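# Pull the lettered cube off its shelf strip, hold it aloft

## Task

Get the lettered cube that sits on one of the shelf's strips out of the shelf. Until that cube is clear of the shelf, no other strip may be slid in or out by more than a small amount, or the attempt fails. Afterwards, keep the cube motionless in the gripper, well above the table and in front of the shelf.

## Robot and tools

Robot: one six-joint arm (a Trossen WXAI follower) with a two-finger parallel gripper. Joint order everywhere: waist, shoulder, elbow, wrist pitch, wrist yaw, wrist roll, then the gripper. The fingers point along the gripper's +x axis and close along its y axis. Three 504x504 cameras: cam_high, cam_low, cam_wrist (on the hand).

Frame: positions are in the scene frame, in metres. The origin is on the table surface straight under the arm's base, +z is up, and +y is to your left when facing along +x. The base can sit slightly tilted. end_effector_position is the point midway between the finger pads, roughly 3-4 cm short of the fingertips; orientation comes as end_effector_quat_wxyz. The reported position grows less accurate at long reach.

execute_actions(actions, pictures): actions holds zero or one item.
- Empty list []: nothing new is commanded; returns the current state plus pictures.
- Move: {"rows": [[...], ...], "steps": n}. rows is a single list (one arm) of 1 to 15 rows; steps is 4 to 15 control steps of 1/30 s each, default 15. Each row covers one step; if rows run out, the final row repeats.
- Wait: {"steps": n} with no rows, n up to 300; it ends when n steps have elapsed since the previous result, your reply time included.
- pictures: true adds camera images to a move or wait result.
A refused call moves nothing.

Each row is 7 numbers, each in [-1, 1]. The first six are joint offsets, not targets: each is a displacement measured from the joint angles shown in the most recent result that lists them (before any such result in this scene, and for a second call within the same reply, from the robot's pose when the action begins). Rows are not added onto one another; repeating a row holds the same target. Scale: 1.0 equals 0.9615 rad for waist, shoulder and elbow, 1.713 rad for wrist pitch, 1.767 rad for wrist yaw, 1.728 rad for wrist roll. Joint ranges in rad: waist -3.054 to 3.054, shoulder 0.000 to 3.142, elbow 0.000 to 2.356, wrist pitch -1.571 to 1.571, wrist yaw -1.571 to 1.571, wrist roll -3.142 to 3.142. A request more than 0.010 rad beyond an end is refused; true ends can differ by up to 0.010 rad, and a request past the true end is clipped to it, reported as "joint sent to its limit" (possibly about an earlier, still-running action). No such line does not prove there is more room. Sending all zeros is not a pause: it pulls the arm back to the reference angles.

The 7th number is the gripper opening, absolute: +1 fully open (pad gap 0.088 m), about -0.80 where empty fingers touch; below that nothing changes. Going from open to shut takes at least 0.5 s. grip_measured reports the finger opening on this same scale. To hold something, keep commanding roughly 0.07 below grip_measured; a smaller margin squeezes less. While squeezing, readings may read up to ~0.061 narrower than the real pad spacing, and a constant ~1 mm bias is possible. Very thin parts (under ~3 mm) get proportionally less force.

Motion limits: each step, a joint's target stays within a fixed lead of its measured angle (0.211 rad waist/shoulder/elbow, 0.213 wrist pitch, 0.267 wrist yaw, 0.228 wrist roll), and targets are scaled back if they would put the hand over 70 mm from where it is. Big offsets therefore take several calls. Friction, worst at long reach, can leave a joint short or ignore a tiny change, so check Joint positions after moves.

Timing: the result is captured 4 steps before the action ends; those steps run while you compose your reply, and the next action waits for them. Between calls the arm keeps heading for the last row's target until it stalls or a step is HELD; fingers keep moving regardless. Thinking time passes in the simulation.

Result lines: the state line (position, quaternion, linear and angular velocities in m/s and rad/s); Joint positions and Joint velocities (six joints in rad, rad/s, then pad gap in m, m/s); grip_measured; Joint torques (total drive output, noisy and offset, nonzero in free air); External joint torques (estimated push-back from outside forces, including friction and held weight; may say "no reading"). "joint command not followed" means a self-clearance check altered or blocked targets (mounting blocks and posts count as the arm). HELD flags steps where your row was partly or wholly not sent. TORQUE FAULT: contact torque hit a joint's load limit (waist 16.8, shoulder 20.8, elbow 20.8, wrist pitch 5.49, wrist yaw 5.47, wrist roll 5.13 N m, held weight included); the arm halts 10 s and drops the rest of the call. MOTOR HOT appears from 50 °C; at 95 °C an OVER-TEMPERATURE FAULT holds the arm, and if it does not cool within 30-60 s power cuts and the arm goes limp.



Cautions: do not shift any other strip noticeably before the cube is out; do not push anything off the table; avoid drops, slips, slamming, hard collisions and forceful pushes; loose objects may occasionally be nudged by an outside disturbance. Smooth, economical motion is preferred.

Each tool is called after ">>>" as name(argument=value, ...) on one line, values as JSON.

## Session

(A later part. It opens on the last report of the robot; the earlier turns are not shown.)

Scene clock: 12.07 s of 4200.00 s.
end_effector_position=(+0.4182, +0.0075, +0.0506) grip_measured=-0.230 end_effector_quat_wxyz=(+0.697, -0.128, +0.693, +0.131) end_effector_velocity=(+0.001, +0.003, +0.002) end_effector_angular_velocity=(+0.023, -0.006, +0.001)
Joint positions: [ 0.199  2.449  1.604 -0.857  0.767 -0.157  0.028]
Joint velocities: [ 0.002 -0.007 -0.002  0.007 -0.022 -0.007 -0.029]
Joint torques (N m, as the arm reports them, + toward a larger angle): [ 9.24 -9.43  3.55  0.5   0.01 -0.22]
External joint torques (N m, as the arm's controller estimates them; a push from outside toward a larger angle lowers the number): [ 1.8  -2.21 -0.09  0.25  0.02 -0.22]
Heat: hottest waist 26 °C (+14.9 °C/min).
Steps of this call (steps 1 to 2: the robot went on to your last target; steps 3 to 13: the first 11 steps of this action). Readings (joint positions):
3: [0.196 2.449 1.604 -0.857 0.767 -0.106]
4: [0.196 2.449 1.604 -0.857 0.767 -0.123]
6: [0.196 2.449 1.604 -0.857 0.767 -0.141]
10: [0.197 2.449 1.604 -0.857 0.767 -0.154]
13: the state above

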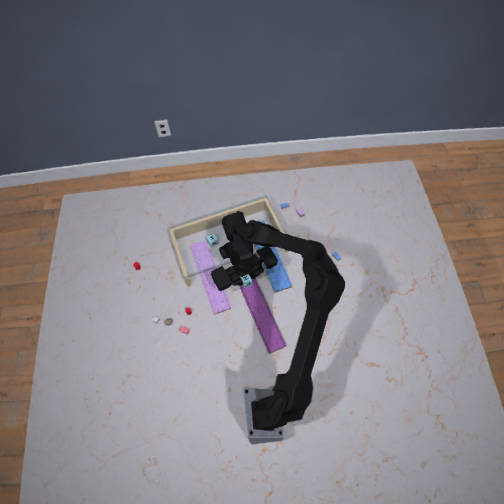

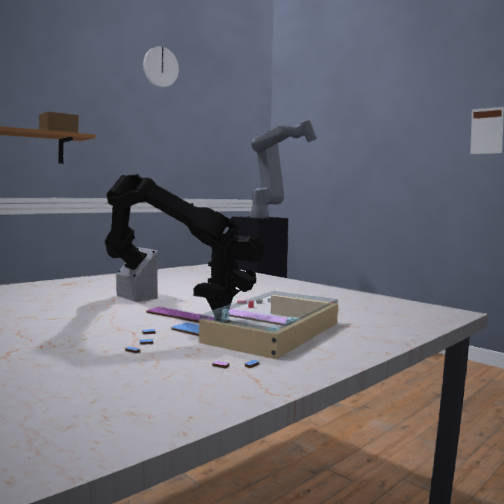

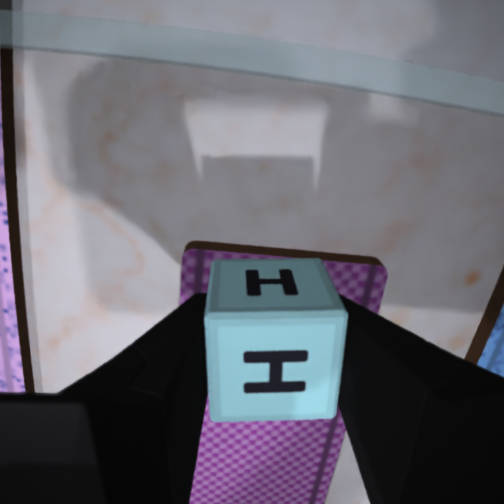

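>>> execute_actions(actions=[{"rows":[[0.01,-0.012,0.004,-0.011,0,0.008,-0.4],[0.025,-0.025,0.008,-0.028,0,0.02,-0.4],[0.04,-0.042,0.013,-0.047,0,0.032,-0.4],[0.057,-0.06,0.018,-0.066,0,0.045,-0.4],[0.074,-0.08,0.021,-0.085,0,0.058,-0.4],[0.091,-0.1,0.023,-0.104,0,0.071,-0.4],[0.108,-0.125,0.025,-0.123,0,0.084,-0.4],[0.125,-0.15,0.027,-0.142,0,0.097,-0.4],[0.142,-0.175,0.029,-0.16,0,0.11,-0.4],[0.159,-0.2,0.031,-0.178,0,0.123,-0.4],[0.176,-0.225,0.033,-0.196,0,0.136,-0.4],[0.193,-0.25,0.035,-0.214,0,0.149,-0.4],[0.21,-0.275,0.037,-0.23,0,0.162,-0.4],[0.222,-0.29,0.039,-0.243,0,0.172,-0.4],[0.23,-0.3,0.04,-0.25,0,0.18,-0.4]]}])

>>> execute_actions(actions=[{"steps":22}], pictures=true)

Scene clock: 12.70 s of 4200.00 s.
end_effector_position=(+0.3982, -0.0044, +0.1275) grip_measured=-0.236 end_effector_quat_wxyz=(+0.703, -0.130, +0.690, +0.117) end_effector_velocity=(-0.046, -0.096, +0.384) end_effector_angular_velocity=(+0.048, -0.396, -0.275)
Joint positions: [ 0.323  2.312  1.619 -1.113  0.767  0.019  0.027]
Joint velocities: [ 0.535 -0.779  0.12  -0.872 -0.022  0.637  0.   ]
Joint torques (N m, as the arm reports them, + toward a larger angle): [  8.67 -10.17   4.8    0.23   0.03   0.17]
External joint torques (N m, as the arm's controller estimates them; a push from outside toward a larger angle lowers the number): [ 1.81 -3.4   0.8   0.03  0.    0.16]
Heat: hottest waist 26 °C (+14.2 °C/min).
Steps of this call (steps 1 to 4: the last 4 steps of your previous action; steps 5 to 8: the robot went on to your last target; steps 9 to 19: the first 11 steps of this action). Readings (joint positions):
9: [0.200 2.449 1.604 -0.859 0.767 -0.158]
10: [0.201 2.448 1.604 -0.868 0.767 -0.152]
12: [0.211 2.439 1.605 -0.910 0.767 -0.124]
16: [0.268 2.384 1.609 -1.023 0.767 -0.046]
19: the state above

Scene clock: 13.43 s of 4200.00 s.
end_effector_position=(+0.3825, -0.0264, +0.1960) grip_measured=-0.236 end_effector_quat_wxyz=(+0.730, -0.110, +0.668, +0.094) end_effector_velocity=(-0.002, -0.001, -0.001) end_effector_angular_velocity=(+0.005, +0.010, -0.004)
Joint positions: [ 0.419  2.164  1.642 -1.284  0.767  0.15   0.027]
Joint velocities: [-0.002 -0.002 -0.002 -0.007 -0.007  0.007 -0.   ]
Joint torques (N m, as the arm reports them, + toward a larger angle): [ 7.9  -7.27  4.15  0.44  0.06  0.1 ]
External joint torques (N m, as the arm's controller estimates them; a push from outside toward a larger angle lowers the number): [ 1.34 -1.57 -0.14  0.07  0.03  0.1 ]
Heat: hottest waist 26 °C (+13.4 °C/min).
Kept back: nothing.
Steps of this call (steps 1 to 4: the last 4 steps of your previous action; steps 5 to 22: the robot went on to your last target). Readings (joint positions):
1: [0.341 2.285 1.624 -1.144 0.767 0.041]
2: [0.358 2.259 1.627 -1.174 0.767 0.064]
4: [0.389 2.212 1.633 -1.228 0.767 0.104]
8: [0.419 2.166 1.642 -1.271 0.767 0.140]
22: the state above

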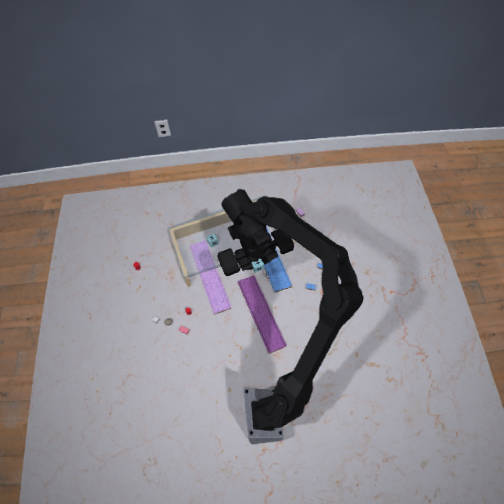

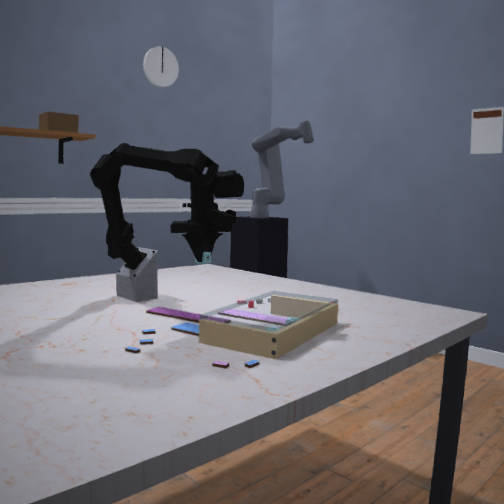

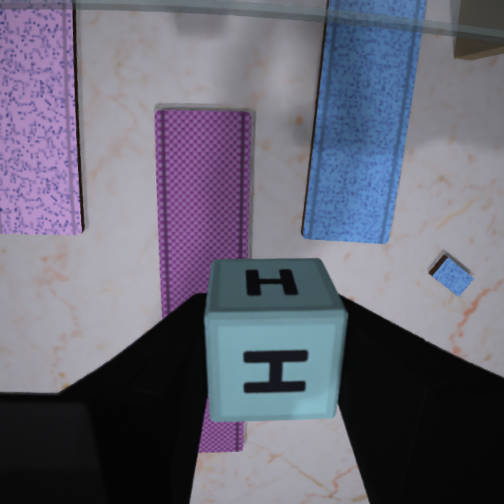

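>>> finished_scene(scene=2)

The scene is finished: the task was done.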